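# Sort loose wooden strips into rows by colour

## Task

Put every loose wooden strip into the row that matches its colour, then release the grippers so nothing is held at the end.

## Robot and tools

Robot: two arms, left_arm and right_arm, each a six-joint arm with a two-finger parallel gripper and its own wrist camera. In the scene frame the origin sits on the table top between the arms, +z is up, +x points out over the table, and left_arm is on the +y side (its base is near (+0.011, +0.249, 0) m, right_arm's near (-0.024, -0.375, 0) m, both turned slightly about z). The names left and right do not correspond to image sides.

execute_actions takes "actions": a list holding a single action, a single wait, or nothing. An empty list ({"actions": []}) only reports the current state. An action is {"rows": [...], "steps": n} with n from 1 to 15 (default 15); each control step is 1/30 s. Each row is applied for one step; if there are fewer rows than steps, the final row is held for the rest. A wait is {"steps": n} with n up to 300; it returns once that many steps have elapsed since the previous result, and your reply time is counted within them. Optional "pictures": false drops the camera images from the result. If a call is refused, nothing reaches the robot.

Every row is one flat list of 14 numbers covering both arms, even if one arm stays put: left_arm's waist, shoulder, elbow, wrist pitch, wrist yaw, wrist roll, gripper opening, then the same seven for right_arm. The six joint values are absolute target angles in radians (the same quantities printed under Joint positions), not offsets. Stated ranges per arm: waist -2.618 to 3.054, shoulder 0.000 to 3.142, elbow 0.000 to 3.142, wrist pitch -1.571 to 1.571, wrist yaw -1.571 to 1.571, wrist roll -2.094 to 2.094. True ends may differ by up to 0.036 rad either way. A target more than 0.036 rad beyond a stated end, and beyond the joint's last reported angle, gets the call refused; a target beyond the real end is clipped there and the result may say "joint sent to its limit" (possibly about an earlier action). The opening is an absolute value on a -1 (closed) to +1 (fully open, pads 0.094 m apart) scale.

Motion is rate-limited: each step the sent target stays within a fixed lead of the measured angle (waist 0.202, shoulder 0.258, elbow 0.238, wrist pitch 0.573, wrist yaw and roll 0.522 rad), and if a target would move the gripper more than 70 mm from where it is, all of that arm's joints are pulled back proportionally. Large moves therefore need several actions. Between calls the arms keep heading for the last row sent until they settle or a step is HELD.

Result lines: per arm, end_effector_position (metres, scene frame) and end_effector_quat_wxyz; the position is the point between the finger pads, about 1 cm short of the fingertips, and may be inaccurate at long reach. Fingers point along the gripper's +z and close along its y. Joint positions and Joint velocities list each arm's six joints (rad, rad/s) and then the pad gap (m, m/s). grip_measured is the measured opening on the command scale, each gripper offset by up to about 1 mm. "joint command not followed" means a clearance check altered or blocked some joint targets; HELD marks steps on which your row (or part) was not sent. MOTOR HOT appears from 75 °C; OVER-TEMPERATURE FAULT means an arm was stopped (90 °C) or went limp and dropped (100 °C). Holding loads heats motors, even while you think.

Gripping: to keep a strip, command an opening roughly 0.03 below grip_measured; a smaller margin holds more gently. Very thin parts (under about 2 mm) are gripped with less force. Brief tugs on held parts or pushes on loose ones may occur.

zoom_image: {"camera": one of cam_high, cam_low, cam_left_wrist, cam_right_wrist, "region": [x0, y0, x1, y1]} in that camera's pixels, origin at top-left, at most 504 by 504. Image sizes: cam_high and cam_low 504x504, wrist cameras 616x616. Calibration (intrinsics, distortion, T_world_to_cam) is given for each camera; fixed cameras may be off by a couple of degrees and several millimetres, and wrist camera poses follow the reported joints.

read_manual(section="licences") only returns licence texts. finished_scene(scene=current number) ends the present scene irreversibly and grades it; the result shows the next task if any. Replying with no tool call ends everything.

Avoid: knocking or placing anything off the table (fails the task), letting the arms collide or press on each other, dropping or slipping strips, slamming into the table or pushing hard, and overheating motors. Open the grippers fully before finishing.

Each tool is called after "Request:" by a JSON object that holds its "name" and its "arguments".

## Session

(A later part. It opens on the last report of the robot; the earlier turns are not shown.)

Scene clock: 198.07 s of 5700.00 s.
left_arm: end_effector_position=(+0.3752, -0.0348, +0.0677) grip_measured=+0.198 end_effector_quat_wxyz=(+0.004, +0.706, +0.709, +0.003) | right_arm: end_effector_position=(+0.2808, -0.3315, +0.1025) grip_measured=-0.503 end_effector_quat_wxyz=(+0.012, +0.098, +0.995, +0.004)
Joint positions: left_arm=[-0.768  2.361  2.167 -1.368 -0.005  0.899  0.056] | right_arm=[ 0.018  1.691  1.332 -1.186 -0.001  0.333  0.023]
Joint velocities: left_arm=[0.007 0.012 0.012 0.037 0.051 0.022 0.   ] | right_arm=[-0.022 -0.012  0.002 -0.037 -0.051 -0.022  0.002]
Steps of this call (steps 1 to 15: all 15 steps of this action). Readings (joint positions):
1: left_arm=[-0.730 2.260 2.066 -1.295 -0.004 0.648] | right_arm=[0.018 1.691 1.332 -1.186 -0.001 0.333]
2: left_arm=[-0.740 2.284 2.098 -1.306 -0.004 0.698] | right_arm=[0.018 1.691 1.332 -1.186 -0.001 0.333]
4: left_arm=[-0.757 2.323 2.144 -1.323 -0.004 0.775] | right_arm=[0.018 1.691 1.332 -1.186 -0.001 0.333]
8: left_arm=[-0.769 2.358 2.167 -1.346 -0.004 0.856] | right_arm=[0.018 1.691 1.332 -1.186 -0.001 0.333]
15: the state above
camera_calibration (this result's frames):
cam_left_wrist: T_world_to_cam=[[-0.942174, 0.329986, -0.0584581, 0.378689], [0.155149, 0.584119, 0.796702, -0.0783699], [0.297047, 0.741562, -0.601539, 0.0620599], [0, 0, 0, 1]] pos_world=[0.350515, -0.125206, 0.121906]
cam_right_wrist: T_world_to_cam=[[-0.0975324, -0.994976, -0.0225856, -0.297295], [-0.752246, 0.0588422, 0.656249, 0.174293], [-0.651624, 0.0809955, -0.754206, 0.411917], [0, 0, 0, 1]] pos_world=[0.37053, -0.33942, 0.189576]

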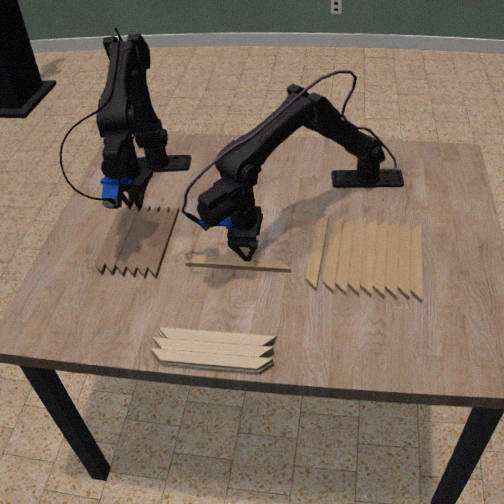

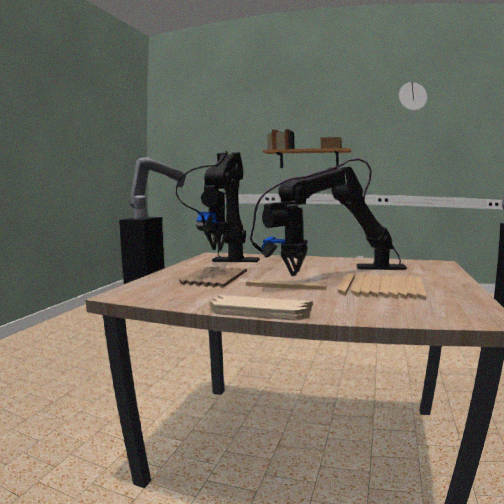

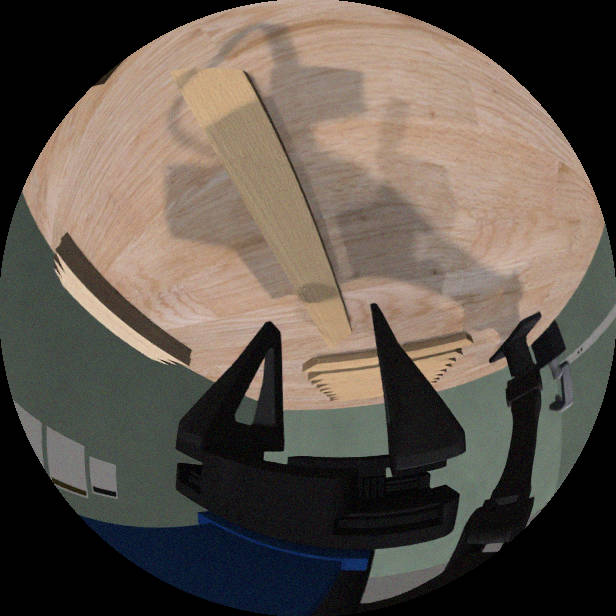

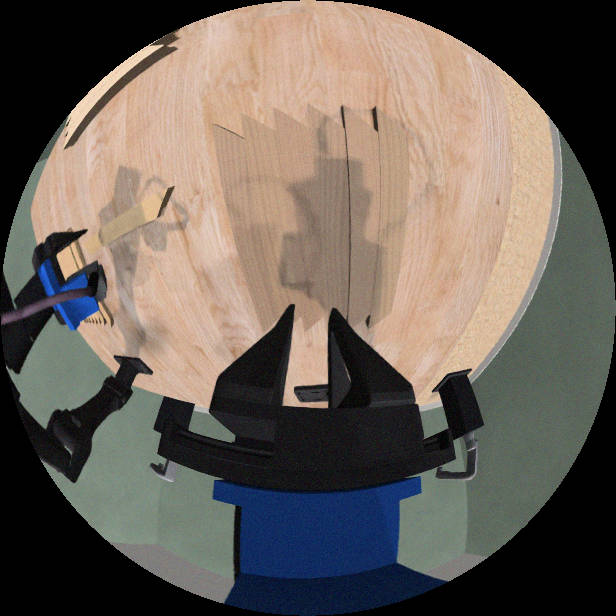

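Request:
{"name": "execute_actions", "arguments": {"actions": [{"rows":[[-0.76,2.37,2.16,-1.35,0,0.918,0.2,0.02,1.67,1.35,-1.2,0,0.326,-0.5],[-0.757,2.376,2.15,-1.33,0,0.918,0.2,0.02,1.67,1.35,-1.2,0,0.326,-0.5],[-0.754,2.381,2.14,-1.31,0,0.918,0.2,0.02,1.67,1.35,-1.2,0,0.326,-0.5],[-0.754,2.385,2.13,-1.295,0,0.918,0.2,0.02,1.67,1.35,-1.2,0,0.326,-0.5],[-0.754,2.388,2.12,-1.28,0,0.918,0.2,0.02,1.67,1.35,-1.2,0,0.326,-0.5],[-0.754,2.391,2.11,-1.265,0,0.918,0.2,0.02,1.67,1.35,-1.2,0,0.326,-0.5],[-0.754,2.393,2.1,-1.255,0,0.918,0.2,0.02,1.67,1.35,-1.2,0,0.326,-0.5],[-0.754,2.393,2.092,-1.248,0,0.918,0.15,0.02,1.67,1.35,-1.2,0,0.326,-0.5],[-0.754,2.393,2.085,-1.248,0,0.918,0.1,0.02,1.67,1.35,-1.2,0,0.326,-0.5],[-0.754,2.393,2.08,-1.248,0,0.918,0.1,0.02,1.67,1.35,-1.2,0,0.326,-0.5]],"steps":15}], "pictures": false}}

Request:
{"name": "execute_actions", "arguments": {"actions": [{"steps":5}]}}

Request:
{"name": "zoom_image", "arguments": {"camera": "cam_low", "region": [240, 240, 340, 300]}}

Scene clock: 205.87 s of 5700.00 s.
left_arm: end_effector_position=(+0.3793, -0.0340, +0.0343) grip_measured=+0.103 end_effector_quat_wxyz=(-0.001, +0.707, +0.707, +0.002) | right_arm: end_effector_position=(+0.2808, -0.3315, +0.1025) grip_measured=-0.503 end_effector_quat_wxyz=(+0.012, +0.098, +0.995, +0.004)
Joint positions: left_arm=[-0.761  2.392  2.088 -1.269 -0.005  0.91   0.052] | right_arm=[ 0.018  1.691  1.332 -1.186 -0.001  0.333  0.023]
Joint velocities: left_arm=[ 0.002  0.012  0.007 -0.022 -0.066 -0.007  0.   ] | right_arm=[ 0.012  0.002 -0.007  0.007  0.037  0.037 -0.001]
Steps of this call (steps 1 to 30: the robot went on to your last target; steps 31 to 90: nothing new was sent; then 4.30 s passed at rest; steps 91 to 105: all 15 steps of this action). Readings (joint positions):
91: left_arm=[-0.768 2.361 2.167 -1.370 -0.005 0.910] | right_arm=[0.018 1.691 1.332 -1.186 -0.001 0.333]
92: left_arm=[-0.768 2.361 2.167 -1.367 -0.005 0.910] | right_arm=[0.018 1.691 1.332 -1.186 -0.001 0.333]
94: left_arm=[-0.768 2.361 2.160 -1.349 -0.005 0.910] | right_arm=[0.018 1.691 1.332 -1.186 -0.001 0.333]
98: left_arm=[-0.763 2.367 2.125 -1.300 -0.005 0.910] | right_arm=[0.018 1.691 1.332 -1.186 -0.001 0.333]
105: the state above

Scene clock: 206.03 s of 5700.00 s.
left_arm: end_effector_position=(+0.3806, -0.0350, +0.0340) grip_measured=+0.103 end_effector_quat_wxyz=(+0.002, +0.707, +0.707, +0.003) | right_arm: end_effector_position=(+0.2808, -0.3315, +0.1025) grip_measured=-0.503 end_effector_quat_wxyz=(+0.012, +0.098, +0.995, +0.004)
Joint positions: left_arm=[-0.761  2.392  2.088 -1.262 -0.005  0.91   0.052] | right_arm=[ 0.018  1.691  1.332 -1.186 -0.001  0.333  0.023]
Joint velocities: left_arm=[-0.007 -0.007 -0.017 -0.007  0.022  0.051 -0.001] | right_arm=[-0.012 -0.002  0.007  0.007 -0.051 -0.037  0.   ]
Steps of this call (steps 1 to 5: the robot went on to your last target). Readings (joint positions):
1: left_arm=[-0.761 2.392 2.088 -1.268 -0.005 0.910] | right_arm=[0.018 1.691 1.332 -1.186 -0.001 0.333]
2: left_arm=[-0.761 2.392 2.088 -1.267 -0.005 0.910] | right_arm=[0.018 1.691 1.332 -1.186 -0.001 0.333]
4: left_arm=[-0.761 2.392 2.088 -1.263 -0.005 0.910] | right_arm=[0.018 1.691 1.332 -1.186 -0.001 0.333]
5: the state above
camera_calibration (this result's frames):
cam_left_wrist: T_world_to_cam=[[-0.94084, 0.334447, -0.0544579, 0.381434], [0.160448, 0.581256, 0.797746, -0.0544243], [0.298458, 0.741813, -0.60053, 0.0397937], [0, 0, 0, 1]] pos_world=[0.355724, -0.125454, 0.0880861]
cam_right_wrist: T_world_to_cam=[[-0.0975324, -0.994976, -0.0225856, -0.297295], [-0.752246, 0.0588422, 0.656249, 0.174293], [-0.651624, 0.0809955, -0.754206, 0.411917], [0, 0, 0, 1]] pos_world=[0.37053, -0.33942, 0.189576]

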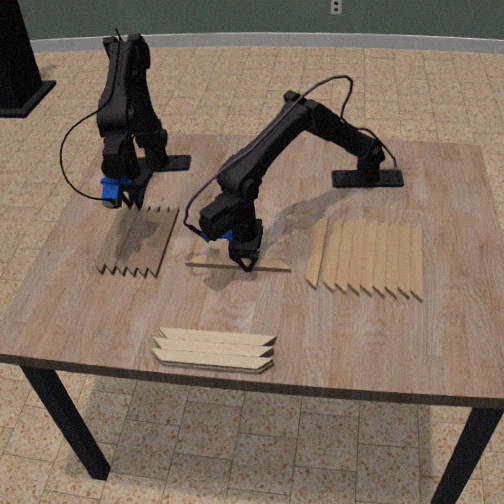

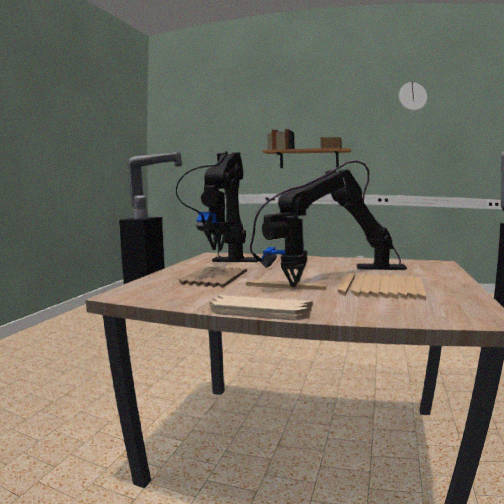

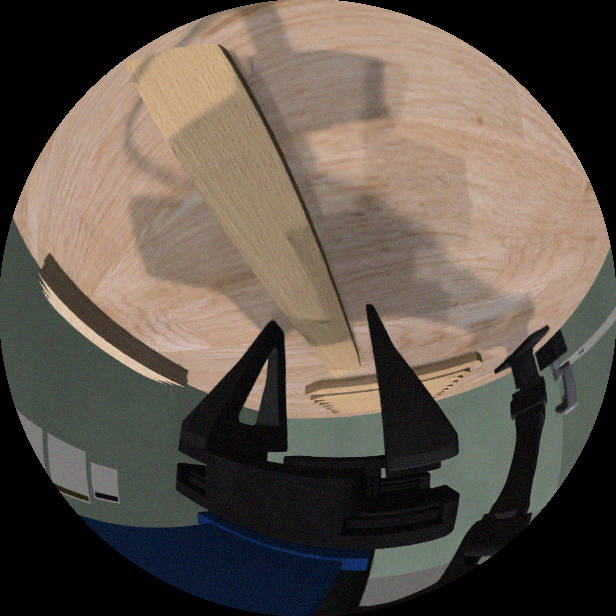

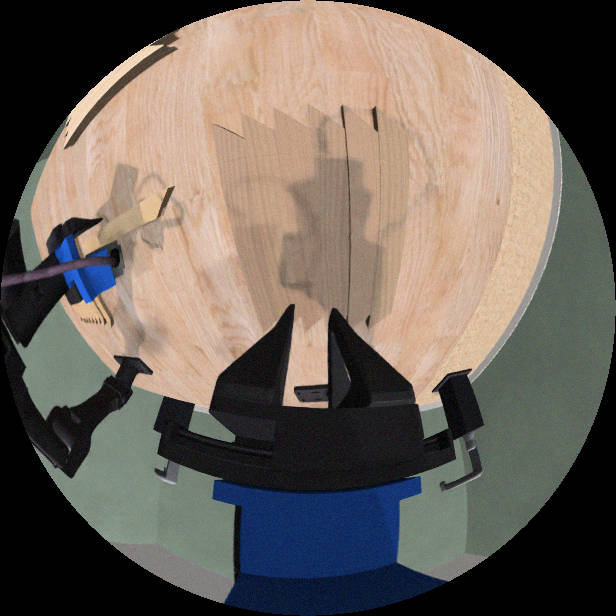

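Region (240, 240, 340, 300) of cam_low's 504x504 image, scaled by 5.040, with more detail than that image has; it fills the top 302 rows of this view, and the rest is white.

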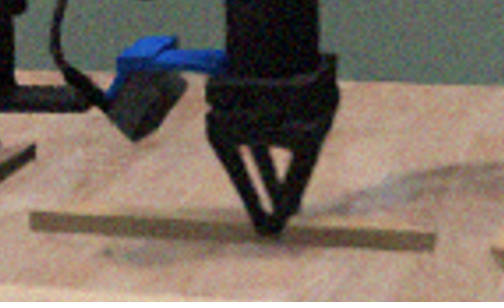

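Request:
{"name": "execute_actions", "arguments": {"actions": [{"rows":[[-0.754,2.39,2.072,-1.24,0,0.918,0.05,0.02,1.67,1.35,-1.2,0,0.326,-0.5],[-0.754,2.39,2.066,-1.232,0,0.918,0,0.02,1.67,1.35,-1.2,0,0.326,-0.5],[-0.754,2.39,2.06,-1.232,0,0.918,-0.05,0.02,1.67,1.35,-1.2,0,0.326,-0.5],[-0.754,2.39,2.06,-1.232,0,0.918,-0.1,0.02,1.67,1.35,-1.2,0,0.326,-0.5],[-0.754,2.39,2.06,-1.232,0,0.918,-0.15,0.02,1.67,1.35,-1.2,0,0.326,-0.5],[-0.754,2.39,2.06,-1.232,0,0.918,-0.2,0.02,1.67,1.35,-1.2,0,0.326,-0.5],[-0.754,2.39,2.06,-1.232,0,0.918,-0.25,0.02,1.67,1.35,-1.2,0,0.326,-0.5],[-0.754,2.39,2.06,-1.232,0,0.918,-0.3,0.02,1.67,1.35,-1.2,0,0.326,-0.5],[-0.754,2.39,2.06,-1.232,0,0.918,-0.35,0.02,1.67,1.35,-1.2,0,0.326,-0.5],[-0.754,2.39,2.06,-1.232,0,0.918,-0.4,0.02,1.67,1.35,-1.2,0,0.326,-0.5],[-0.754,2.39,2.06,-1.232,0,0.918,-0.44,0.02,1.67,1.35,-1.2,0,0.326,-0.5],[-0.754,2.39,2.06,-1.232,0,0.918,-0.47,0.02,1.67,1.35,-1.2,0,0.326,-0.5],[-0.754,2.38,2.065,-1.24,0,0.918,-0.5,0.02,1.67,1.35,-1.2,0,0.326,-0.5]],"steps":15}], "pictures": false}}

Request:
{"name": "execute_actions", "arguments": {"actions": [{"rows":[[-0.754,2.36,2.07,-1.26,0,0.918,-0.5,0.02,1.67,1.35,-1.2,0,0.326,-0.5],[-0.754,2.345,2.07,-1.28,0,0.91,-0.5,0.02,1.67,1.35,-1.2,0,0.326,-0.5],[-0.754,2.325,2.065,-1.295,0,0.89,-0.5,0.02,1.67,1.35,-1.2,0,0.326,-0.5],[-0.754,2.305,2.05,-1.305,0,0.85,-0.5,0.02,1.67,1.35,-1.2,0,0.326,-0.5],[-0.754,2.28,2.03,-1.31,0,0.8,-0.5,0.02,1.67,1.35,-1.2,0,0.326,-0.5],[-0.754,2.255,2.005,-1.31,0,0.74,-0.5,0.02,1.67,1.35,-1.2,0,0.326,-0.5],[-0.75,2.23,1.975,-1.3,0,0.67,-0.5,0.02,1.67,1.35,-1.2,0,0.326,-0.5],[-0.745,2.205,1.94,-1.29,0,0.6,-0.5,0.02,1.67,1.35,-1.2,0,0.326,-0.5],[-0.74,2.18,1.905,-1.275,0,0.53,-0.5,0.02,1.67,1.35,-1.2,0,0.326,-0.5],[-0.735,2.155,1.87,-1.26,0,0.46,-0.5,0.02,1.67,1.35,-1.2,0,0.326,-0.5],[-0.73,2.13,1.835,-1.245,0,0.39,-0.5,0.02,1.67,1.35,-1.2,0,0.326,-0.5],[-0.724,2.105,1.8,-1.23,0,0.32,-0.5,0.02,1.67,1.35,-1.2,0,0.326,-0.5],[-0.718,2.08,1.765,-1.215,0,0.25,-0.5,0.02,1.67,1.35,-1.2,0,0.326,-0.5],[-0.712,2.055,1.73,-1.2,0,0.18,-0.5,0.02,1.67,1.35,-1.2,0,0.326,-0.5],[-0.706,2.03,1.695,-1.185,0,0.11,-0.5,0.02,1.67,1.35,-1.2,0,0.326,-0.5]],"steps":15}], "pictures": false}}

Request:
{"name": "execute_actions", "arguments": {"actions": [{"rows":[[-0.7,2.005,1.66,-1.17,0,0.04,-0.5,0.02,1.67,1.35,-1.2,0,0.326,-0.5],[-0.693,1.98,1.625,-1.158,0,-0.03,-0.5,0.02,1.67,1.35,-1.2,0,0.326,-0.5],[-0.686,1.955,1.59,-1.146,0,-0.1,-0.5,0.02,1.67,1.35,-1.2,0,0.326,-0.5],[-0.679,1.93,1.555,-1.134,0,-0.17,-0.5,0.02,1.67,1.35,-1.2,0,0.326,-0.5],[-0.672,1.908,1.52,-1.122,0,-0.24,-0.5,0.02,1.67,1.35,-1.2,0,0.326,-0.5],[-0.665,1.888,1.488,-1.11,0,-0.31,-0.5,0.02,1.67,1.35,-1.2,0,0.326,-0.5],[-0.658,1.87,1.458,-1.1,0,-0.37,-0.5,0.02,1.67,1.35,-1.2,0,0.326,-0.5],[-0.651,1.855,1.43,-1.09,0,-0.42,-0.5,0.02,1.67,1.35,-1.2,0,0.326,-0.5],[-0.644,1.843,1.408,-1.08,0,-0.46,-0.5,0.02,1.67,1.35,-1.2,0,0.326,-0.5],[-0.638,1.834,1.39,-1.07,0,-0.48,-0.5,0.02,1.67,1.35,-1.2,0,0.326,-0.5],[-0.632,1.828,1.375,-1.06,0,-0.48,-0.5,0.02,1.67,1.35,-1.2,0,0.326,-0.5],[-0.628,1.825,1.362,-1.05,0,-0.48,-0.5,0.02,1.67,1.35,-1.2,0,0.326,-0.5],[-0.625,1.825,1.35,-1.04,0,-0.48,-0.5,0.02,1.67,1.35,-1.2,0,0.326,-0.5],[-0.625,1.825,1.34,-1.03,0,-0.48,-0.5,0.02,1.67,1.35,-1.2,0,0.326,-0.5],[-0.625,1.825,1.33,-1.02,0,-0.48,-0.5,0.02,1.67,1.35,-1.2,0,0.326,-0.5]],"steps":15}], "pictures": false}}

Request:
{"name": "execute_actions", "arguments": {"actions": [{"rows":[[-0.625,1.825,1.32,-1.01,0,-0.48,-0.5,0.02,1.67,1.35,-1.2,0,0.326,-0.5],[-0.625,1.825,1.31,-1.0,0,-0.48,-0.5,0.02,1.67,1.35,-1.2,0,0.326,-0.5],[-0.625,1.825,1.3,-0.99,0,-0.48,-0.5,0.02,1.67,1.35,-1.2,0,0.326,-0.5],[-0.625,1.825,1.29,-0.98,0,-0.48,-0.5,0.02,1.67,1.35,-1.2,0,0.326,-0.5],[-0.625,1.825,1.28,-0.97,0,-0.48,-0.5,0.02,1.67,1.35,-1.2,0,0.326,-0.5],[-0.625,1.825,1.27,-0.96,0,-0.48,-0.5,0.02,1.67,1.35,-1.2,0,0.326,-0.5],[-0.625,1.825,1.26,-0.95,0,-0.48,-0.5,0.02,1.67,1.35,-1.2,0,0.326,-0.5],[-0.625,1.825,1.25,-0.945,0,-0.48,-0.5,0.02,1.67,1.35,-1.2,0,0.326,-0.5],[-0.625,1.825,1.242,-0.94,0,-0.48,-0.5,0.02,1.67,1.35,-1.2,0,0.326,-0.5],[-0.625,1.825,1.235,-0.94,0,-0.48,-0.5,0.02,1.67,1.35,-1.2,0,0.326,-0.5]],"steps":15}]}}

Request:
{"name": "zoom_image", "arguments": {"camera": "cam_high", "region": [270, 200, 450, 320]}}

Scene clock: 235.93 s of 5700.00 s.
left_arm: end_effector_position=(+0.3809, -0.0351, +0.0302) grip_measured=-0.445 end_effector_quat_wxyz=(+0.003, +0.707, +0.707, +0.003) | right_arm: end_effector_position=(+0.2808, -0.3315, +0.1025) grip_measured=-0.503 end_effector_quat_wxyz=(+0.012, +0.098, +0.995, +0.004)
Joint positions: left_arm=[-0.761  2.392  2.073 -1.244 -0.006  0.911  0.026] | right_arm=[ 0.018  1.691  1.332 -1.186 -0.001  0.333  0.023]
Joint velocities: left_arm=[-0.012 -0.022 -0.007  0.037 -0.095  0.007  0.   ] | right_arm=[ 0.007  0.007  0.007  0.007 -0.051  0.037 -0.001]
Steps of this call (steps 1 to 30: the robot went on to your last target; steps 31 to 90: nothing new was sent; then 26.40 s passed at rest; steps 91 to 105: all 15 steps of this action). Readings (joint positions):
91: left_arm=[-0.761 2.392 2.088 -1.258 -0.005 0.910] | right_arm=[0.018 1.691 1.332 -1.186 -0.001 0.333]
92: left_arm=[-0.761 2.392 2.088 -1.256 -0.005 0.910] | right_arm=[0.018 1.691 1.332 -1.186 -0.001 0.333]
94: left_arm=[-0.761 2.392 2.083 -1.249 -0.005 0.911] | right_arm=[0.018 1.691 1.332 -1.186 -0.001 0.333]
98: left_arm=[-0.761 2.392 2.073 -1.246 -0.005 0.911] | right_arm=[0.018 1.691 1.332 -1.186 -0.001 0.333]
105: the state above

Scene clock: 236.43 s of 5700.00 s.
left_arm: end_effector_position=(+0.3406, +0.0131, +0.0801) grip_measured=-0.445 end_effector_quat_wxyz=(+0.008, +0.485, +0.875, +0.002) | right_arm: end_effector_position=(+0.2808, -0.3315, +0.1025) grip_measured=-0.503 end_effector_quat_wxyz=(+0.012, +0.098, +0.995, +0.004)
Joint positions: left_arm=[-0.729  2.087  1.768 -1.238 -0.006  0.384  0.026] | right_arm=[ 0.018  1.691  1.332 -1.186 -0.001  0.333  0.023]
Joint velocities: left_arm=[ 0.208 -0.716 -0.989  0.212  0.051 -1.824 -0.001] | right_arm=[-0.002  0.007  0.017  0.022  0.066 -0.022 -0.001]
Steps of this call (steps 1 to 15: all 15 steps of this action). Readings (joint positions):
1: left_arm=[-0.761 2.392 2.073 -1.244 -0.006 0.911] | right_arm=[0.018 1.691 1.332 -1.186 -0.001 0.333]
2: left_arm=[-0.761 2.391 2.073 -1.246 -0.006 0.911] | right_arm=[0.018 1.691 1.332 -1.186 -0.001 0.333]
4: left_arm=[-0.761 2.380 2.068 -1.255 -0.006 0.899] | right_arm=[0.018 1.691 1.332 -1.186 -0.001 0.333]
8: left_arm=[-0.761 2.293 1.993 -1.268 -0.006 0.783] | right_arm=[0.018 1.691 1.332 -1.186 -0.001 0.333]
15: the state above

Scene clock: 236.93 s of 5700.00 s.
left_arm: end_effector_position=(+0.3004, +0.0826, +0.0606) grip_measured=-0.445 end_effector_quat_wxyz=(-0.005, +0.062, +0.998, +0.006) | right_arm: end_effector_position=(+0.2808, -0.3315, +0.1025) grip_measured=-0.503 end_effector_quat_wxyz=(+0.012, +0.098, +0.995, +0.004)
Joint positions: left_arm=[-0.631  1.852  1.359 -1.092 -0.006 -0.405  0.026] | right_arm=[ 0.018  1.691  1.332 -1.186 -0.001  0.333  0.023]
Joint velocities: left_arm=[ 0.056 -0.007 -0.31   0.388 -0.037 -0.462  0.   ] | right_arm=[ 0.017  0.007 -0.007 -0.007  0.081 -0.022  0.001]
Steps of this call (steps 1 to 15: all 15 steps of this action). Readings (joint positions):
1: left_arm=[-0.721 2.063 1.733 -1.227 -0.006 0.319] | right_arm=[0.018 1.691 1.332 -1.186 -0.001 0.333]
2: left_arm=[-0.713 2.040 1.697 -1.216 -0.006 0.253] | right_arm=[0.018 1.691 1.332 -1.186 -0.001 0.333]
4: left_arm=[-0.697 1.996 1.624 -1.194 -0.006 0.118] | right_arm=[0.018 1.691 1.332 -1.186 -0.001 0.333]
8: left_arm=[-0.669 1.914 1.487 -1.154 -0.006 -0.150] | right_arm=[0.018 1.691 1.332 -1.186 -0.001 0.333]
15: the state above

Scene clock: 237.43 s of 5700.00 s.
left_arm: end_effector_position=(+0.2935, +0.0870, +0.0329) grip_measured=-0.445 end_effector_quat_wxyz=(-0.004, +0.029, +1.000, +0.005) | right_arm: end_effector_position=(+0.2808, -0.3315, +0.1025) grip_measured=-0.503 end_effector_quat_wxyz=(+0.012, +0.098, +0.995, +0.004)
Joint positions: left_arm=[-0.629  1.852  1.243 -0.974 -0.005 -0.47   0.026] | right_arm=[ 0.018  1.691  1.332 -1.186 -0.001  0.333  0.023]
Joint velocities: left_arm=[-0.027  0.007  0.002  0.066  0.022 -0.022 -0.   ] | right_arm=[-0.022  0.012  0.007 -0.007 -0.051  0.037  0.   ]
Steps of this call (steps 1 to 15: all 15 steps of this action). Readings (joint positions):
1: left_arm=[-0.629 1.852 1.348 -1.080 -0.006 -0.419] | right_arm=[0.018 1.691 1.332 -1.186 -0.001 0.333]
2: left_arm=[-0.629 1.852 1.338 -1.068 -0.006 -0.430] | right_arm=[0.018 1.691 1.332 -1.186 -0.001 0.333]
4: left_arm=[-0.629 1.852 1.317 -1.045 -0.006 -0.445] | right_arm=[0.018 1.691 1.332 -1.186 -0.001 0.333]
8: left_arm=[-0.629 1.852 1.277 -1.003 -0.005 -0.462] | right_arm=[0.018 1.691 1.332 -1.186 -0.001 0.333]
15: the state above
camera_calibration (this result's frames):
cam_left_wrist: T_world_to_cam=[[-0.388348, -0.919884, -0.0547627, 0.205625], [-0.565451, 0.19095, 0.802374, 0.1364], [-0.727634, 0.342566, -0.594304, 0.310285], [0, 0, 0, 1]] pos_world=[0.382756, 0.0568123, 0.0862199]
cam_right_wrist: T_world_to_cam=[[-0.0975324, -0.994976, -0.0225856, -0.297295], [-0.752246, 0.0588422, 0.656249, 0.174293], [-0.651624, 0.0809955, -0.754206, 0.411917], [0, 0, 0, 1]] pos_world=[0.37053, -0.33942, 0.189576]

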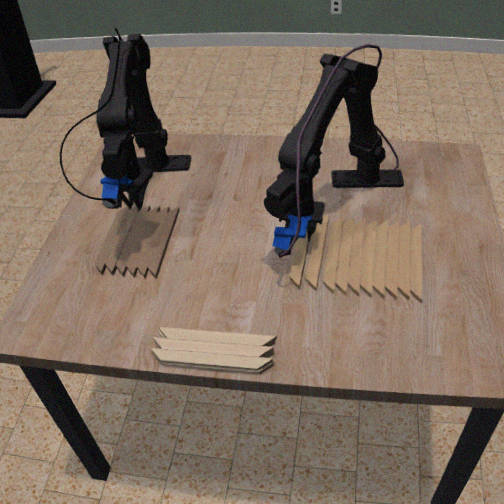

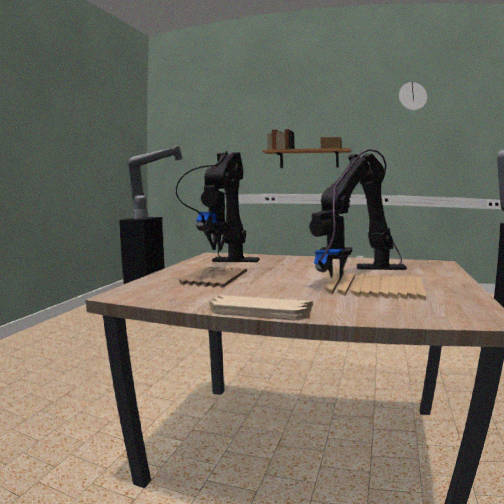

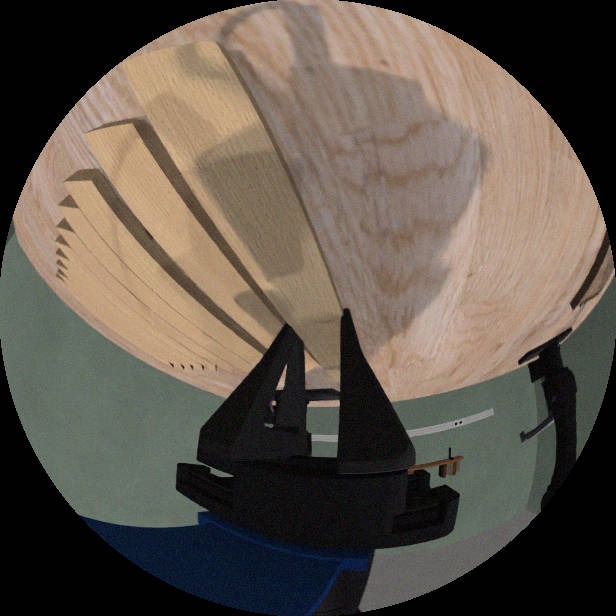

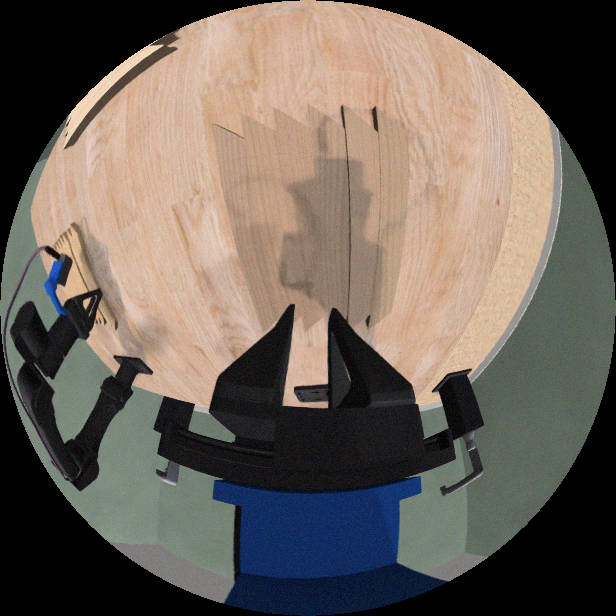

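Region (270, 200, 450, 320) of cam_high's 504x504 image, scaled by 2.800, with more detail than that image has.

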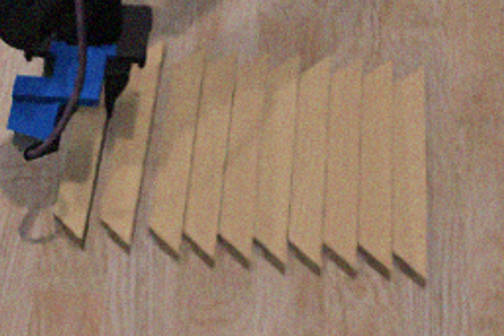

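Request:
{"name": "execute_actions", "arguments": {"actions": [{"rows":[[-0.625,1.83,1.228,-0.935,0,-0.48,-0.5,0.02,1.67,1.35,-1.2,0,0.326,-0.5],[-0.625,1.83,1.22,-0.93,0,-0.48,-0.5,0.02,1.67,1.35,-1.2,0,0.326,-0.5],[-0.625,1.83,1.212,-0.93,0,-0.48,-0.5,0.02,1.67,1.35,-1.2,0,0.326,-0.5],[-0.625,1.83,1.205,-0.93,0,-0.48,-0.5,0.02,1.67,1.35,-1.2,0,0.326,-0.5],[-0.625,1.83,1.205,-0.93,0,-0.48,-0.5,0.02,1.67,1.35,-1.2,0,0.326,-0.5],[-0.625,1.83,1.205,-0.93,0,-0.48,-0.5,0.02,1.67,1.35,-1.2,0,0.326,-0.5],[-0.625,1.83,1.205,-0.93,0,-0.48,-0.5,0.02,1.67,1.35,-1.2,0,0.326,-0.5],[-0.625,1.83,1.205,-0.93,0,-0.48,-0.5,0.02,1.67,1.35,-1.2,0,0.326,-0.5],[-0.625,1.83,1.205,-0.93,0,-0.48,-0.44,0.02,1.67,1.35,-1.2,0,0.326,-0.5],[-0.625,1.83,1.215,-0.94,0,-0.48,-0.38,0.02,1.67,1.35,-1.2,0,0.326,-0.5],[-0.625,1.83,1.228,-0.955,0,-0.48,-0.33,0.02,1.67,1.35,-1.2,0,0.326,-0.5],[-0.625,1.83,1.24,-0.975,0,-0.48,-0.31,0.02,1.67,1.35,-1.2,0,0.326,-0.5],[-0.625,1.83,1.252,-0.995,0,-0.48,-0.31,0.02,1.67,1.35,-1.2,0,0.326,-0.5],[-0.625,1.83,1.265,-1.015,0,-0.48,-0.31,0.02,1.67,1.35,-1.2,0,0.326,-0.5],[-0.625,1.83,1.28,-1.035,0,-0.48,-0.31,0.02,1.67,1.35,-1.2,0,0.326,-0.5]],"steps":15}], "pictures": false}}

Request:
{"name": "execute_actions", "arguments": {"actions": [{"rows":[[-0.625,1.835,1.295,-1.05,0,-0.48,-0.31,0.02,1.67,1.35,-1.2,0,0.326,-0.5],[-0.625,1.84,1.31,-1.065,0,-0.48,-0.31,0.02,1.67,1.35,-1.2,0,0.326,-0.5],[-0.625,1.845,1.33,-1.08,0,-0.48,-0.31,0.02,1.67,1.35,-1.2,0,0.326,-0.5],[-0.63,1.85,1.35,-1.085,0,-0.48,-0.31,0.02,1.67,1.35,-1.2,0,0.326,-0.5],[-0.635,1.86,1.37,-1.085,0,-0.49,-0.31,0.02,1.67,1.35,-1.2,0,0.326,-0.5],[-0.642,1.872,1.39,-1.085,0,-0.5,-0.4,0.02,1.67,1.35,-1.2,0,0.326,-0.5],[-0.65,1.885,1.41,-1.085,0,-0.51,-0.55,0.02,1.67,1.35,-1.2,0,0.326,-0.5],[-0.658,1.898,1.43,-1.085,0,-0.518,-0.7,0.02,1.67,1.35,-1.2,0,0.326,-0.5],[-0.665,1.91,1.45,-1.085,0,-0.518,-0.85,0.02,1.67,1.35,-1.2,0,0.326,-0.5],[-0.671,1.922,1.465,-1.07,0,-0.518,-0.97,0.02,1.67,1.35,-1.2,0,0.326,-0.5],[-0.676,1.932,1.475,-1.055,0,-0.518,-0.97,0.02,1.67,1.35,-1.2,0,0.326,-0.5],[-0.678,1.94,1.475,-1.04,0,-0.518,-0.97,0.02,1.67,1.35,-1.2,0,0.326,-0.5],[-0.678,1.945,1.46,-1.025,0,-0.518,-0.97,0.02,1.67,1.35,-1.2,0,0.326,-0.5],[-0.678,1.947,1.44,-1.01,0,-0.518,-0.97,0.02,1.67,1.35,-1.2,0,0.326,-0.5],[-0.678,1.947,1.425,-0.995,0,-0.518,-0.97,0.02,1.67,1.35,-1.2,0,0.326,-0.5]],"steps":15}], "pictures": false}}

Request:
{"name": "execute_actions", "arguments": {"actions": [{"rows":[[-0.678,1.947,1.41,-0.98,0,-0.518,-0.97,0.02,1.67,1.35,-1.2,0,0.326,-0.5],[-0.678,1.947,1.395,-0.965,0,-0.518,-0.97,0.02,1.67,1.35,-1.2,0,0.326,-0.5],[-0.678,1.947,1.382,-0.95,0,-0.518,-0.97,0.02,1.67,1.35,-1.2,0,0.326,-0.5],[-0.678,1.947,1.37,-0.94,0,-0.518,-0.97,0.02,1.67,1.35,-1.2,0,0.326,-0.5],[-0.678,1.947,1.358,-0.932,0,-0.518,-0.97,0.02,1.67,1.35,-1.2,0,0.326,-0.5],[-0.678,1.947,1.348,-0.932,0,-0.518,-0.97,0.02,1.67,1.35,-1.2,0,0.326,-0.5],[-0.678,1.947,1.34,-0.932,0,-0.518,-0.97,0.02,1.67,1.35,-1.2,0,0.326,-0.5]],"steps":14}]}}

Request:
{"name": "zoom_image", "arguments": {"camera": "cam_high", "region": [270, 200, 450, 320]}}

Scene clock: 259.70 s of 5700.00 s.
left_arm: end_effector_position=(+0.2872, +0.0907, +0.0293) grip_measured=-0.313 end_effector_quat_wxyz=(-0.014, +0.028, +0.999, +0.011) | right_arm: end_effector_position=(+0.2808, -0.3315, +0.1025) grip_measured=-0.503 end_effector_quat_wxyz=(+0.012, +0.098, +0.995, +0.004)
Joint positions: left_arm=[-0.629  1.852  1.227 -0.982 -0.005 -0.473  0.032] | right_arm=[ 0.018  1.691  1.332 -1.186 -0.001  0.333  0.023]
Joint velocities: left_arm=[ 0.007 -0.002  0.252 -0.462 -0.022 -0.007 -0.001] | right_arm=[ 0.012 -0.002 -0.002 -0.051 -0.007  0.051 -0.001]
Steps of this call (steps 1 to 30: the robot went on to your last target; steps 31 to 90: nothing new was sent; then 18.77 s passed at rest; steps 91 to 105: all 15 steps of this action). Readings (joint positions):
91: left_arm=[-0.629 1.852 1.243 -0.959 -0.005 -0.473] | right_arm=[0.018 1.691 1.332 -1.186 -0.001 0.333]
92: left_arm=[-0.629 1.852 1.242 -0.957 -0.005 -0.473] | right_arm=[0.018 1.691 1.332 -1.186 -0.001 0.333]
94: left_arm=[-0.629 1.852 1.233 -0.949 -0.005 -0.473] | right_arm=[0.018 1.691 1.332 -1.186 -0.001 0.333]
98: left_arm=[-0.629 1.852 1.215 -0.948 -0.005 -0.473] | right_arm=[0.018 1.691 1.332 -1.186 -0.001 0.333]
105: the state above

Scene clock: 260.20 s of 5700.00 s.
left_arm: end_effector_position=(+0.3236, +0.0497, +0.0591) grip_measured=-0.967 end_effector_quat_wxyz=(+0.025, +0.034, +0.999, -0.013) | right_arm: end_effector_position=(+0.2808, -0.3315, +0.1025) grip_measured=-0.503 end_effector_quat_wxyz=(+0.012, +0.098, +0.995, +0.004)
Joint positions: left_arm=[-0.674  1.924  1.448 -1.037 -0.003 -0.505  0.002] | right_arm=[ 0.018  1.691  1.332 -1.186 -0.001  0.333  0.023]
Joint velocities: left_arm=[-0.061  0.198 -0.09   0.212  0.081 -0.051  0.   ] | right_arm=[-0.007  0.007  0.017 -0.051 -0.022  0.007  0.001]
Steps of this call (steps 1 to 15: all 15 steps of this action). Readings (joint positions):
1: left_arm=[-0.629 1.852 1.238 -0.997 -0.005 -0.473] | right_arm=[0.018 1.691 1.332 -1.186 -0.001 0.333]
2: left_arm=[-0.629 1.852 1.252 -1.012 -0.005 -0.473] | right_arm=[0.018 1.691 1.332 -1.186 -0.001 0.333]
4: left_arm=[-0.629 1.852 1.286 -1.040 -0.005 -0.473] | right_arm=[0.018 1.691 1.332 -1.186 -0.001 0.333]
8: left_arm=[-0.634 1.859 1.371 -1.069 -0.005 -0.488] | right_arm=[0.018 1.691 1.332 -1.186 -0.001 0.333]
15: the state above

Scene clock: 260.67 s of 5700.00 s.
left_arm: end_effector_position=(+0.3122, +0.0565, +0.0312) grip_measured=-0.967 end_effector_quat_wxyz=(+0.011, +0.032, +0.999, -0.005) | right_arm: end_effector_position=(+0.2808, -0.3315, +0.1025) grip_measured=-0.503 end_effector_quat_wxyz=(+0.012, +0.098, +0.995, +0.004)
Joint positions: left_arm=[-0.675  1.935  1.348 -0.959 -0.002 -0.511  0.002] | right_arm=[ 0.018  1.691  1.332 -1.186 -0.001  0.333  0.023]
Joint velocities: left_arm=[-0.017  0.002 -0.012  0.066 -0.051 -0.066  0.   ] | right_arm=[-0.002 -0.002  0.002 -0.037 -0.066 -0.037  0.001]
Steps of this call (steps 1 to 14: all 14 steps of this action). Readings (joint positions):
1: left_arm=[-0.675 1.930 1.441 -1.027 -0.002 -0.506] | right_arm=[0.018 1.691 1.332 -1.186 -0.001 0.333]
2: left_arm=[-0.675 1.933 1.431 -1.015 -0.002 -0.507] | right_arm=[0.018 1.691 1.332 -1.186 -0.001 0.333]
4: left_arm=[-0.675 1.935 1.405 -0.995 -0.002 -0.508] | right_arm=[0.018 1.691 1.332 -1.186 -0.001 0.333]
8: left_arm=[-0.675 1.935 1.358 -0.970 -0.002 -0.510] | right_arm=[0.018 1.691 1.332 -1.186 -0.001 0.333]
14: the state above
camera_calibration (this result's frames):
cam_left_wrist: T_world_to_cam=[[-0.392463, -0.918597, -0.0463922, 0.185638], [-0.587799, 0.211698, 0.780817, 0.160646], [-0.707435, 0.333711, -0.623034, 0.32845], [0, 0, 0, 1]] pos_world=[0.399641, 0.0269107, 0.0878129]
cam_right_wrist: T_world_to_cam=[[-0.0975324, -0.994976, -0.0225856, -0.297295], [-0.752246, 0.0588422, 0.656249, 0.174293], [-0.651624, 0.0809955, -0.754206, 0.411917], [0, 0, 0, 1]] pos_world=[0.37053, -0.33942, 0.189576]

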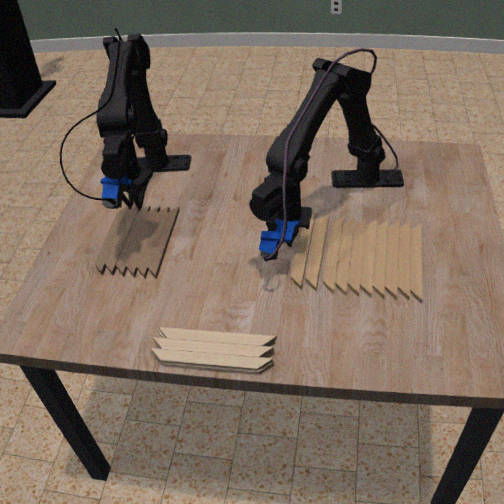

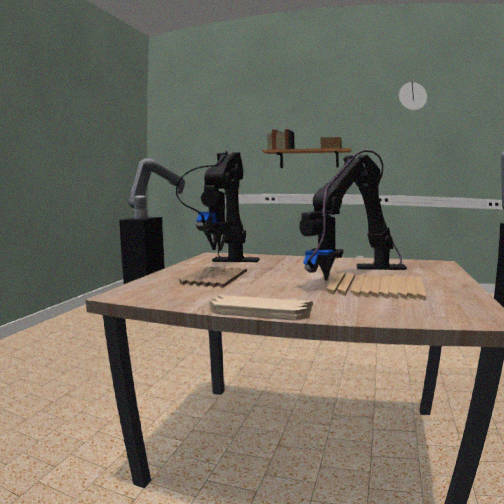

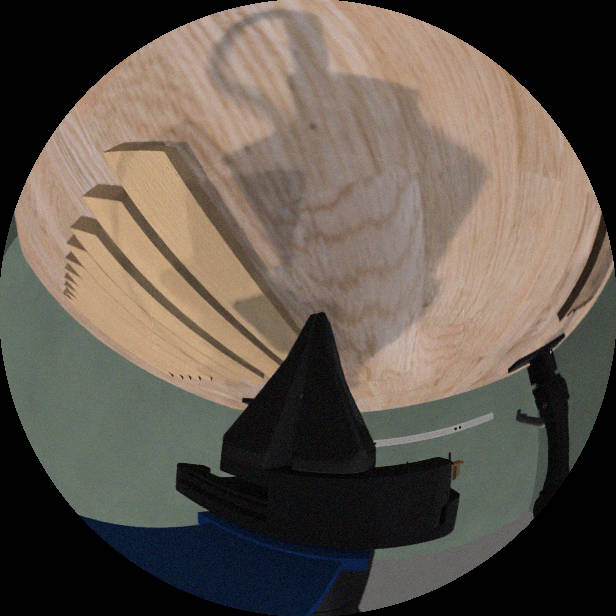

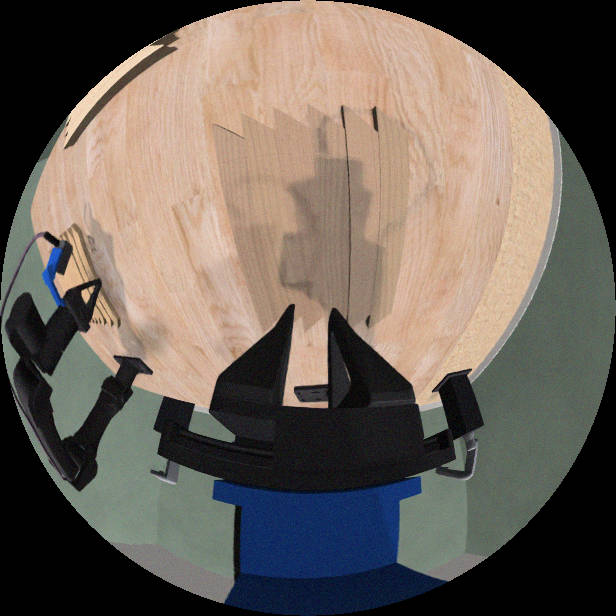

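Region (270, 200, 450, 320) of cam_high's 504x504 image, scaled by 2.800, with more detail than that image has.

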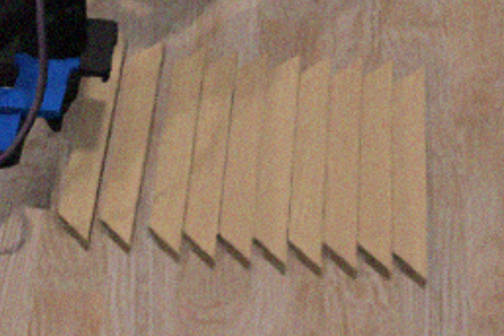

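Request:
{"name": "execute_actions", "arguments": {"actions": [{"rows":[[-0.672,1.94,1.332,-0.94,0,-0.5,-0.97,0.02,1.67,1.35,-1.2,0,0.326,-0.5],[-0.666,1.94,1.326,-0.945,0,-0.49,-0.97,0.02,1.67,1.35,-1.2,0,0.326,-0.5],[-0.66,1.94,1.322,-0.95,0,-0.483,-0.97,0.02,1.67,1.35,-1.2,0,0.326,-0.5],[-0.654,1.94,1.322,-0.955,0,-0.477,-0.97,0.02,1.67,1.35,-1.2,0,0.326,-0.5],[-0.648,1.94,1.322,-0.96,0,-0.471,-0.97,0.02,1.67,1.35,-1.2,0,0.326,-0.5],[-0.642,1.94,1.322,-0.962,0,-0.465,-0.97,0.02,1.67,1.35,-1.2,0,0.326,-0.5],[-0.636,1.94,1.322,-0.965,0,-0.459,-0.97,0.02,1.67,1.35,-1.2,0,0.326,-0.5],[-0.63,1.94,1.322,-0.97,0,-0.453,-0.97,0.02,1.67,1.35,-1.2,0,0.326,-0.5],[-0.624,1.94,1.322,-0.977,0,-0.447,-0.97,0.02,1.67,1.35,-1.2,0,0.326,-0.5],[-0.618,1.94,1.322,-0.983,0,-0.441,-0.97,0.02,1.67,1.35,-1.2,0,0.326,-0.5],[-0.612,1.94,1.322,-0.985,0,-0.435,-0.97,0.02,1.67,1.35,-1.2,0,0.326,-0.5],[-0.606,1.94,1.322,-0.986,0,-0.43,-0.97,0.02,1.67,1.35,-1.2,0,0.326,-0.5],[-0.6,1.94,1.322,-0.987,0,-0.428,-0.97,0.02,1.67,1.35,-1.2,0,0.326,-0.5],[-0.594,1.94,1.322,-0.987,0,-0.428,-0.97,0.02,1.67,1.35,-1.2,0,0.326,-0.5],[-0.588,1.94,1.322,-0.987,0,-0.428,-0.97,0.02,1.67,1.35,-1.2,0,0.326,-0.5]],"steps":15}], "pictures": false}}

Request:
{"name": "execute_actions", "arguments": {"actions": [{"steps":7}]}}

Request:
{"name": "zoom_image", "arguments": {"camera": "cam_high", "region": [270, 200, 450, 320]}}

Scene clock: 271.37 s of 5700.00 s.
left_arm: end_effector_position=(+0.3171, +0.0808, +0.0279) grip_measured=-0.967 end_effector_quat_wxyz=(-0.002, +0.029, +1.000, +0.000) | right_arm: end_effector_position=(+0.2808, -0.3315, +0.1025) grip_measured=-0.503 end_effector_quat_wxyz=(+0.012, +0.098, +0.995, +0.004)
Joint positions: left_arm=[-0.607  1.935  1.335 -0.974  0.001 -0.448  0.002] | right_arm=[ 0.018  1.691  1.332 -1.186 -0.001  0.333  0.023]
Joint velocities: left_arm=[ 0.159  0.012  0.007 -0.11   0.037  0.037  0.   ] | right_arm=[-0.012 -0.007  0.002  0.007 -0.051 -0.081  0.   ]
Steps of this call (steps 1 to 15: the robot went on to your last target; steps 16 to 90: nothing new was sent; then 7.20 s passed at rest; steps 91 to 105: all 15 steps of this action). Readings (joint positions):
91: left_arm=[-0.675 1.935 1.348 -0.951 -0.002 -0.510] | right_arm=[0.018 1.691 1.332 -1.186 -0.001 0.333]
92: left_arm=[-0.675 1.935 1.348 -0.951 -0.002 -0.508] | right_arm=[0.018 1.691 1.332 -1.186 -0.001 0.333]
94: left_arm=[-0.673 1.935 1.345 -0.950 -0.002 -0.501] | right_arm=[0.018 1.691 1.332 -1.186 -0.001 0.333]
98: left_arm=[-0.653 1.935 1.335 -0.956 -0.002 -0.481] | right_arm=[0.018 1.691 1.332 -1.186 -0.001 0.333]
105: the state above

Scene clock: 271.60 s of 5700.00 s.
left_arm: end_effector_position=(+0.3183, +0.0850, +0.0279) grip_measured=-0.967 end_effector_quat_wxyz=(-0.003, +0.028, +1.000, +0.001) | right_arm: end_effector_position=(+0.2808, -0.3315, +0.1025) grip_measured=-0.503 end_effector_quat_wxyz=(+0.012, +0.098, +0.995, +0.004)
Joint positions: left_arm=[-0.595  1.935  1.335 -0.977  0.001 -0.438  0.002] | right_arm=[ 0.018  1.691  1.332 -1.186 -0.001  0.333  0.023]
Joint velocities: left_arm=[ 0.007 -0.017 -0.007 -0.066  0.007  0.066 -0.   ] | right_arm=[-0.012 -0.017 -0.007 -0.037  0.066 -0.022 -0.   ]
Steps of this call (steps 1 to 7: the robot went on to your last target). Readings (joint positions):
1: left_arm=[-0.602 1.935 1.335 -0.975 0.001 -0.445] | right_arm=[0.018 1.691 1.332 -1.186 -0.001 0.333]
2: left_arm=[-0.599 1.935 1.335 -0.976 0.001 -0.443] | right_arm=[0.018 1.691 1.332 -1.186 -0.001 0.333]
4: left_arm=[-0.595 1.935 1.335 -0.977 0.001 -0.441] | right_arm=[0.018 1.691 1.332 -1.186 -0.001 0.333]
7: the state above
camera_calibration (this result's frames):
cam_left_wrist: T_world_to_cam=[[-0.386848, -0.920899, -0.0478932, 0.21251], [-0.566395, 0.196302, 0.800414, 0.154744], [-0.727699, 0.336765, -0.597532, 0.326684], [0, 0, 0, 1]] pos_world=[0.407582, 0.0553079, 0.0815226]
cam_right_wrist: T_world_to_cam=[[-0.0975324, -0.994976, -0.0225856, -0.297295], [-0.752246, 0.0588422, 0.656249, 0.174293], [-0.651624, 0.0809955, -0.754206, 0.411917], [0, 0, 0, 1]] pos_world=[0.37053, -0.33942, 0.189576]

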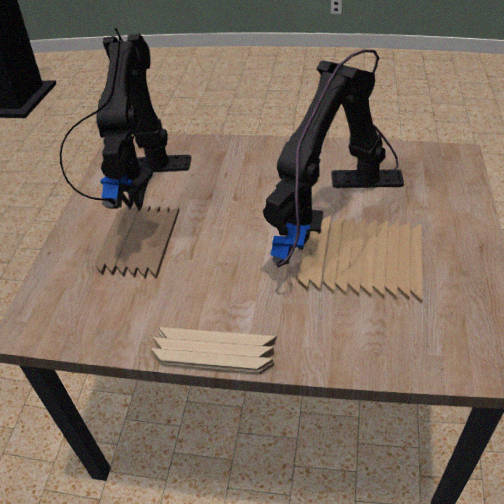

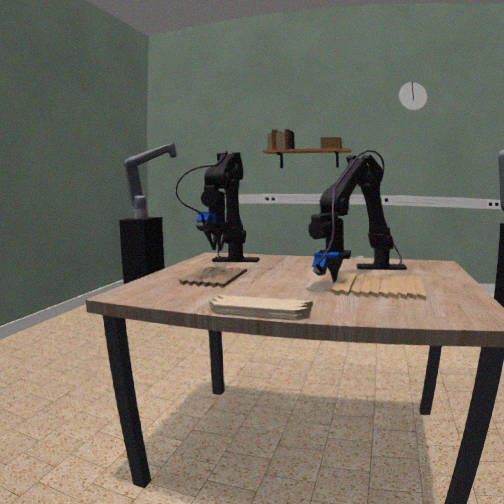

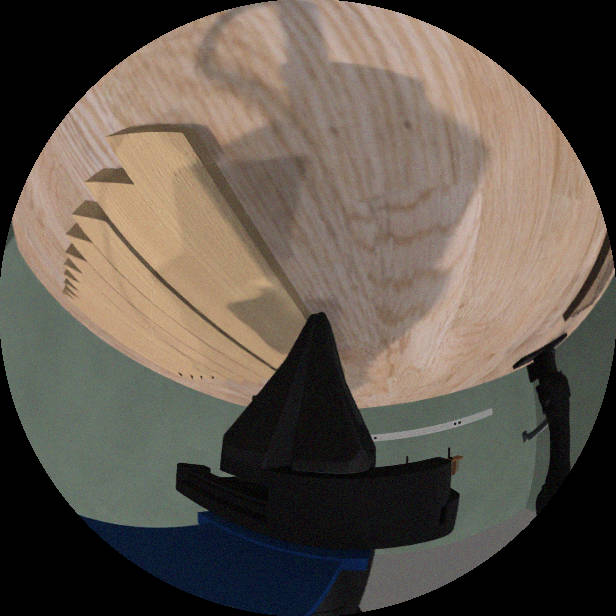

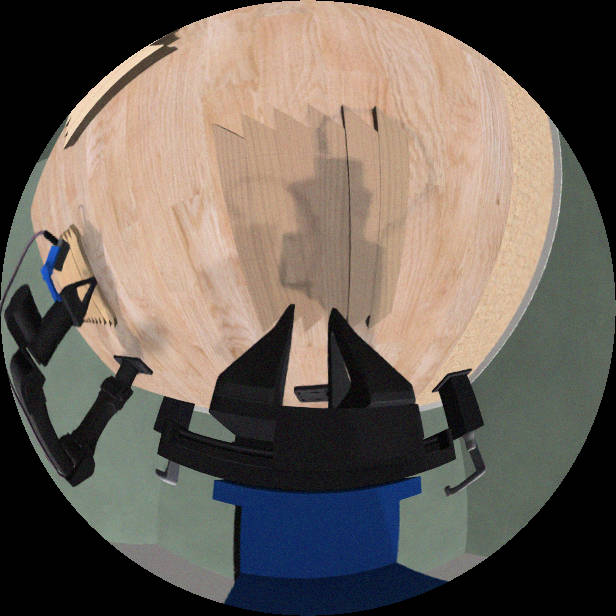

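Region (270, 200, 450, 320) of cam_high's 504x504 image, scaled by 2.800, with more detail than that image has.

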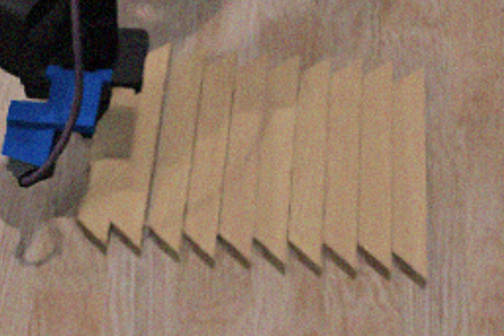

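Request:
{"name": "execute_actions", "arguments": {"actions": [{"rows":[[-0.585,1.94,1.322,-0.987,0,-0.42,-0.97,0.02,1.67,1.35,-1.2,0,0.326,-0.5],[-0.581,1.94,1.322,-0.987,0,-0.416,-0.97,0.02,1.67,1.35,-1.2,0,0.326,-0.5],[-0.577,1.94,1.322,-0.987,0,-0.414,-0.97,0.02,1.67,1.35,-1.2,0,0.326,-0.5],[-0.574,1.94,1.322,-0.987,0,-0.414,-0.97,0.02,1.67,1.35,-1.2,0,0.326,-0.5],[-0.571,1.94,1.322,-0.987,0,-0.414,-0.97,0.02,1.67,1.35,-1.2,0,0.326,-0.5]],"steps":11}], "pictures": false}}

Request:
{"name": "execute_actions", "arguments": {"actions": [{"rows":[[-0.585,1.93,1.34,-0.987,0,-0.414,-0.97,0.02,1.67,1.35,-1.2,0,0.326,-0.5],[-0.595,1.93,1.355,-0.987,0,-0.414,-0.97,0.02,1.67,1.35,-1.2,0,0.326,-0.5],[-0.605,1.93,1.37,-0.987,0,-0.414,-0.97,0.02,1.67,1.35,-1.2,0,0.326,-0.5],[-0.62,1.92,1.385,-1.0,0,-0.414,-0.97,0.02,1.67,1.35,-1.2,0,0.326,-0.5],[-0.635,1.91,1.4,-1.02,0,-0.414,-0.97,0.02,1.67,1.35,-1.2,0,0.326,-0.5],[-0.65,1.895,1.415,-1.04,0,-0.414,-0.97,0.02,1.67,1.35,-1.2,0,0.326,-0.5],[-0.665,1.88,1.43,-1.06,0,-0.414,-0.97,0.02,1.67,1.35,-1.2,0,0.326,-0.5],[-0.68,1.865,1.445,-1.08,0,-0.414,-0.9,0.02,1.67,1.35,-1.2,0,0.326,-0.5],[-0.695,1.85,1.46,-1.1,0,-0.414,-0.8,0.02,1.67,1.35,-1.2,0,0.326,-0.5],[-0.71,1.835,1.47,-1.12,0,-0.414,-0.7,0.02,1.67,1.35,-1.2,0,0.326,-0.5],[-0.72,1.825,1.475,-1.14,0,-0.414,-0.6,0.02,1.67,1.35,-1.2,0,0.326,-0.5],[-0.725,1.82,1.475,-1.15,0,-0.414,-0.5,0.02,1.67,1.35,-1.2,0,0.326,-0.5]],"steps":15}]}}

Request:
{"name": "zoom_image", "arguments": {"camera": "cam_high", "region": [270, 200, 450, 320]}}

Scene clock: 276.90 s of 5700.00 s.
left_arm: end_effector_position=(+0.3200, +0.0893, +0.0279) grip_measured=-0.967 end_effector_quat_wxyz=(-0.005, +0.028, +1.000, +0.000) | right_arm: end_effector_position=(+0.2808, -0.3315, +0.1025) grip_measured=-0.503 end_effector_quat_wxyz=(+0.012, +0.098, +0.995, +0.004)
Joint positions: left_arm=[-0.58   1.935  1.335 -0.98   0.004 -0.423  0.002] | right_arm=[ 0.018  1.691  1.332 -1.186 -0.001  0.333  0.023]
Joint velocities: left_arm=[ 0.002  0.002  0.002 -0.095  0.007 -0.022  0.   ] | right_arm=[ 0.012  0.022 -0.002  0.051 -0.022 -0.022 -0.001]
Steps of this call (steps 1 to 30: the robot went on to your last target; steps 31 to 90: nothing new was sent; then 1.93 s passed at rest; steps 91 to 101: all 11 steps of this action). Readings (joint positions):
91: left_arm=[-0.595 1.935 1.335 -0.977 0.001 -0.434] | right_arm=[0.018 1.691 1.332 -1.186 -0.001 0.333]
92: left_arm=[-0.595 1.935 1.335 -0.977 0.001 -0.432] | right_arm=[0.018 1.691 1.332 -1.186 -0.001 0.333]
94: left_arm=[-0.592 1.935 1.335 -0.978 0.003 -0.428] | right_arm=[0.018 1.691 1.332 -1.186 -0.001 0.333]
98: left_arm=[-0.583 1.935 1.335 -0.979 0.004 -0.424] | right_arm=[0.018 1.691 1.332 -1.186 -0.001 0.333]
101: the state above

Scene clock: 277.40 s of 5700.00 s.
left_arm: end_effector_position=(+0.3030, +0.0371, +0.0920) grip_measured=-0.503 end_effector_quat_wxyz=(+0.038, +0.105, +0.993, -0.024) | right_arm: end_effector_position=(+0.2808, -0.3315, +0.1025) grip_measured=-0.503 end_effector_quat_wxyz=(+0.012, +0.098, +0.995, +0.004)
Joint positions: left_arm=[-0.731  1.833  1.457 -1.104  0.004 -0.42   0.023] | right_arm=[ 0.018  1.691  1.332 -1.186 -0.001  0.333  0.023]
Joint velocities: left_arm=[-0.051 -0.242  0.085 -0.139  0.007  0.022  0.001] | right_arm=[ 0.012  0.007  0.002  0.007 -0.007  0.022  0.   ]
Steps of this call (steps 1 to 15: all 15 steps of this action). Readings (joint positions):
1: left_arm=[-0.580 1.935 1.335 -0.980 0.004 -0.423] | right_arm=[0.018 1.691 1.332 -1.186 -0.001 0.333]
2: left_arm=[-0.581 1.935 1.335 -0.980 0.004 -0.422] | right_arm=[0.018 1.691 1.332 -1.186 -0.001 0.333]
4: left_arm=[-0.587 1.935 1.338 -0.984 0.004 -0.422] | right_arm=[0.018 1.691 1.332 -1.186 -0.001 0.333]
8: left_arm=[-0.637 1.928 1.385 -1.025 0.002 -0.422] | right_arm=[0.018 1.691 1.332 -1.186 -0.001 0.333]
15: the state above
camera_calibration (this result's frames):
cam_left_wrist: T_world_to_cam=[[-0.520149, -0.85328, -0.0368526, 0.202478], [-0.588963, 0.327107, 0.739002, 0.111748], [-0.618521, 0.406096, -0.672694, 0.341212], [0, 0, 0, 1]] pos_world=[0.382181, -0.00234802, 0.154411]
cam_right_wrist: T_world_to_cam=[[-0.0975324, -0.994976, -0.0225856, -0.297295], [-0.752246, 0.0588422, 0.656249, 0.174293], [-0.651624, 0.0809955, -0.754206, 0.411917], [0, 0, 0, 1]] pos_world=[0.37053, -0.33942, 0.189576]

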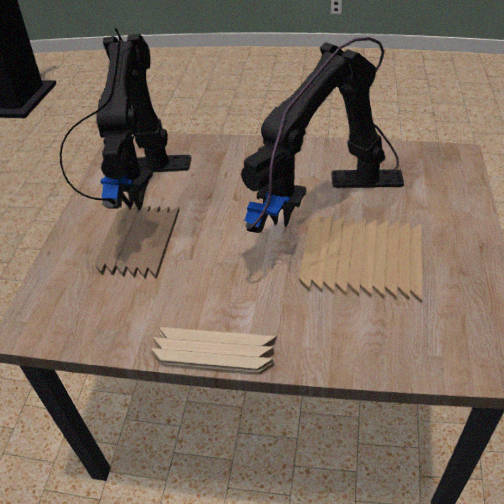

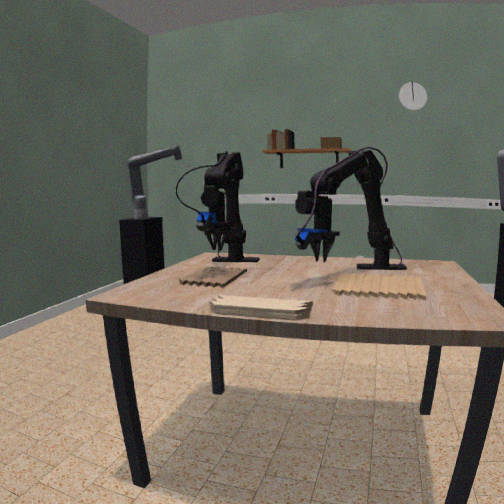

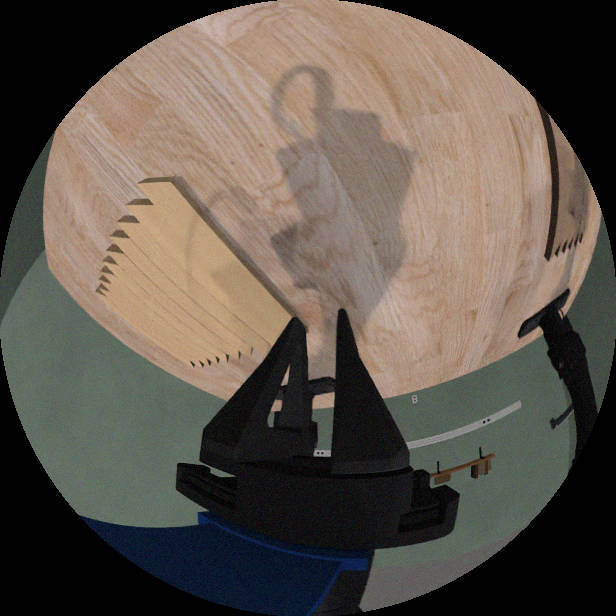

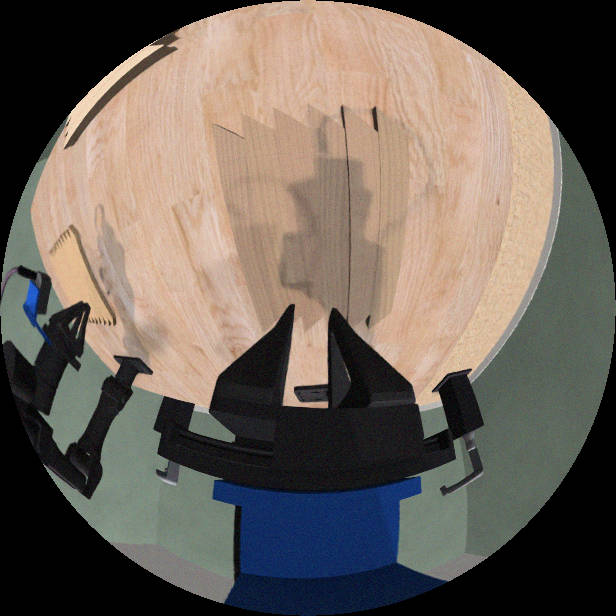

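Region (270, 200, 450, 320) of cam_high's 504x504 image, scaled by 2.800, with more detail than that image has.

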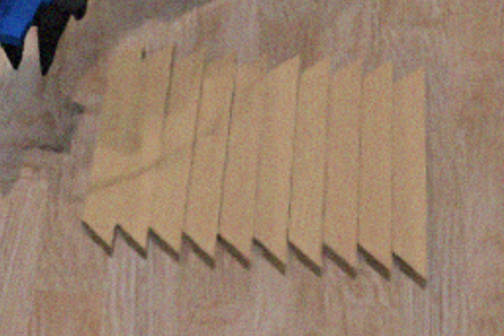

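Request:
{"name": "finished_scene", "arguments": {"scene": 1}}

The scene is finished: the task was done.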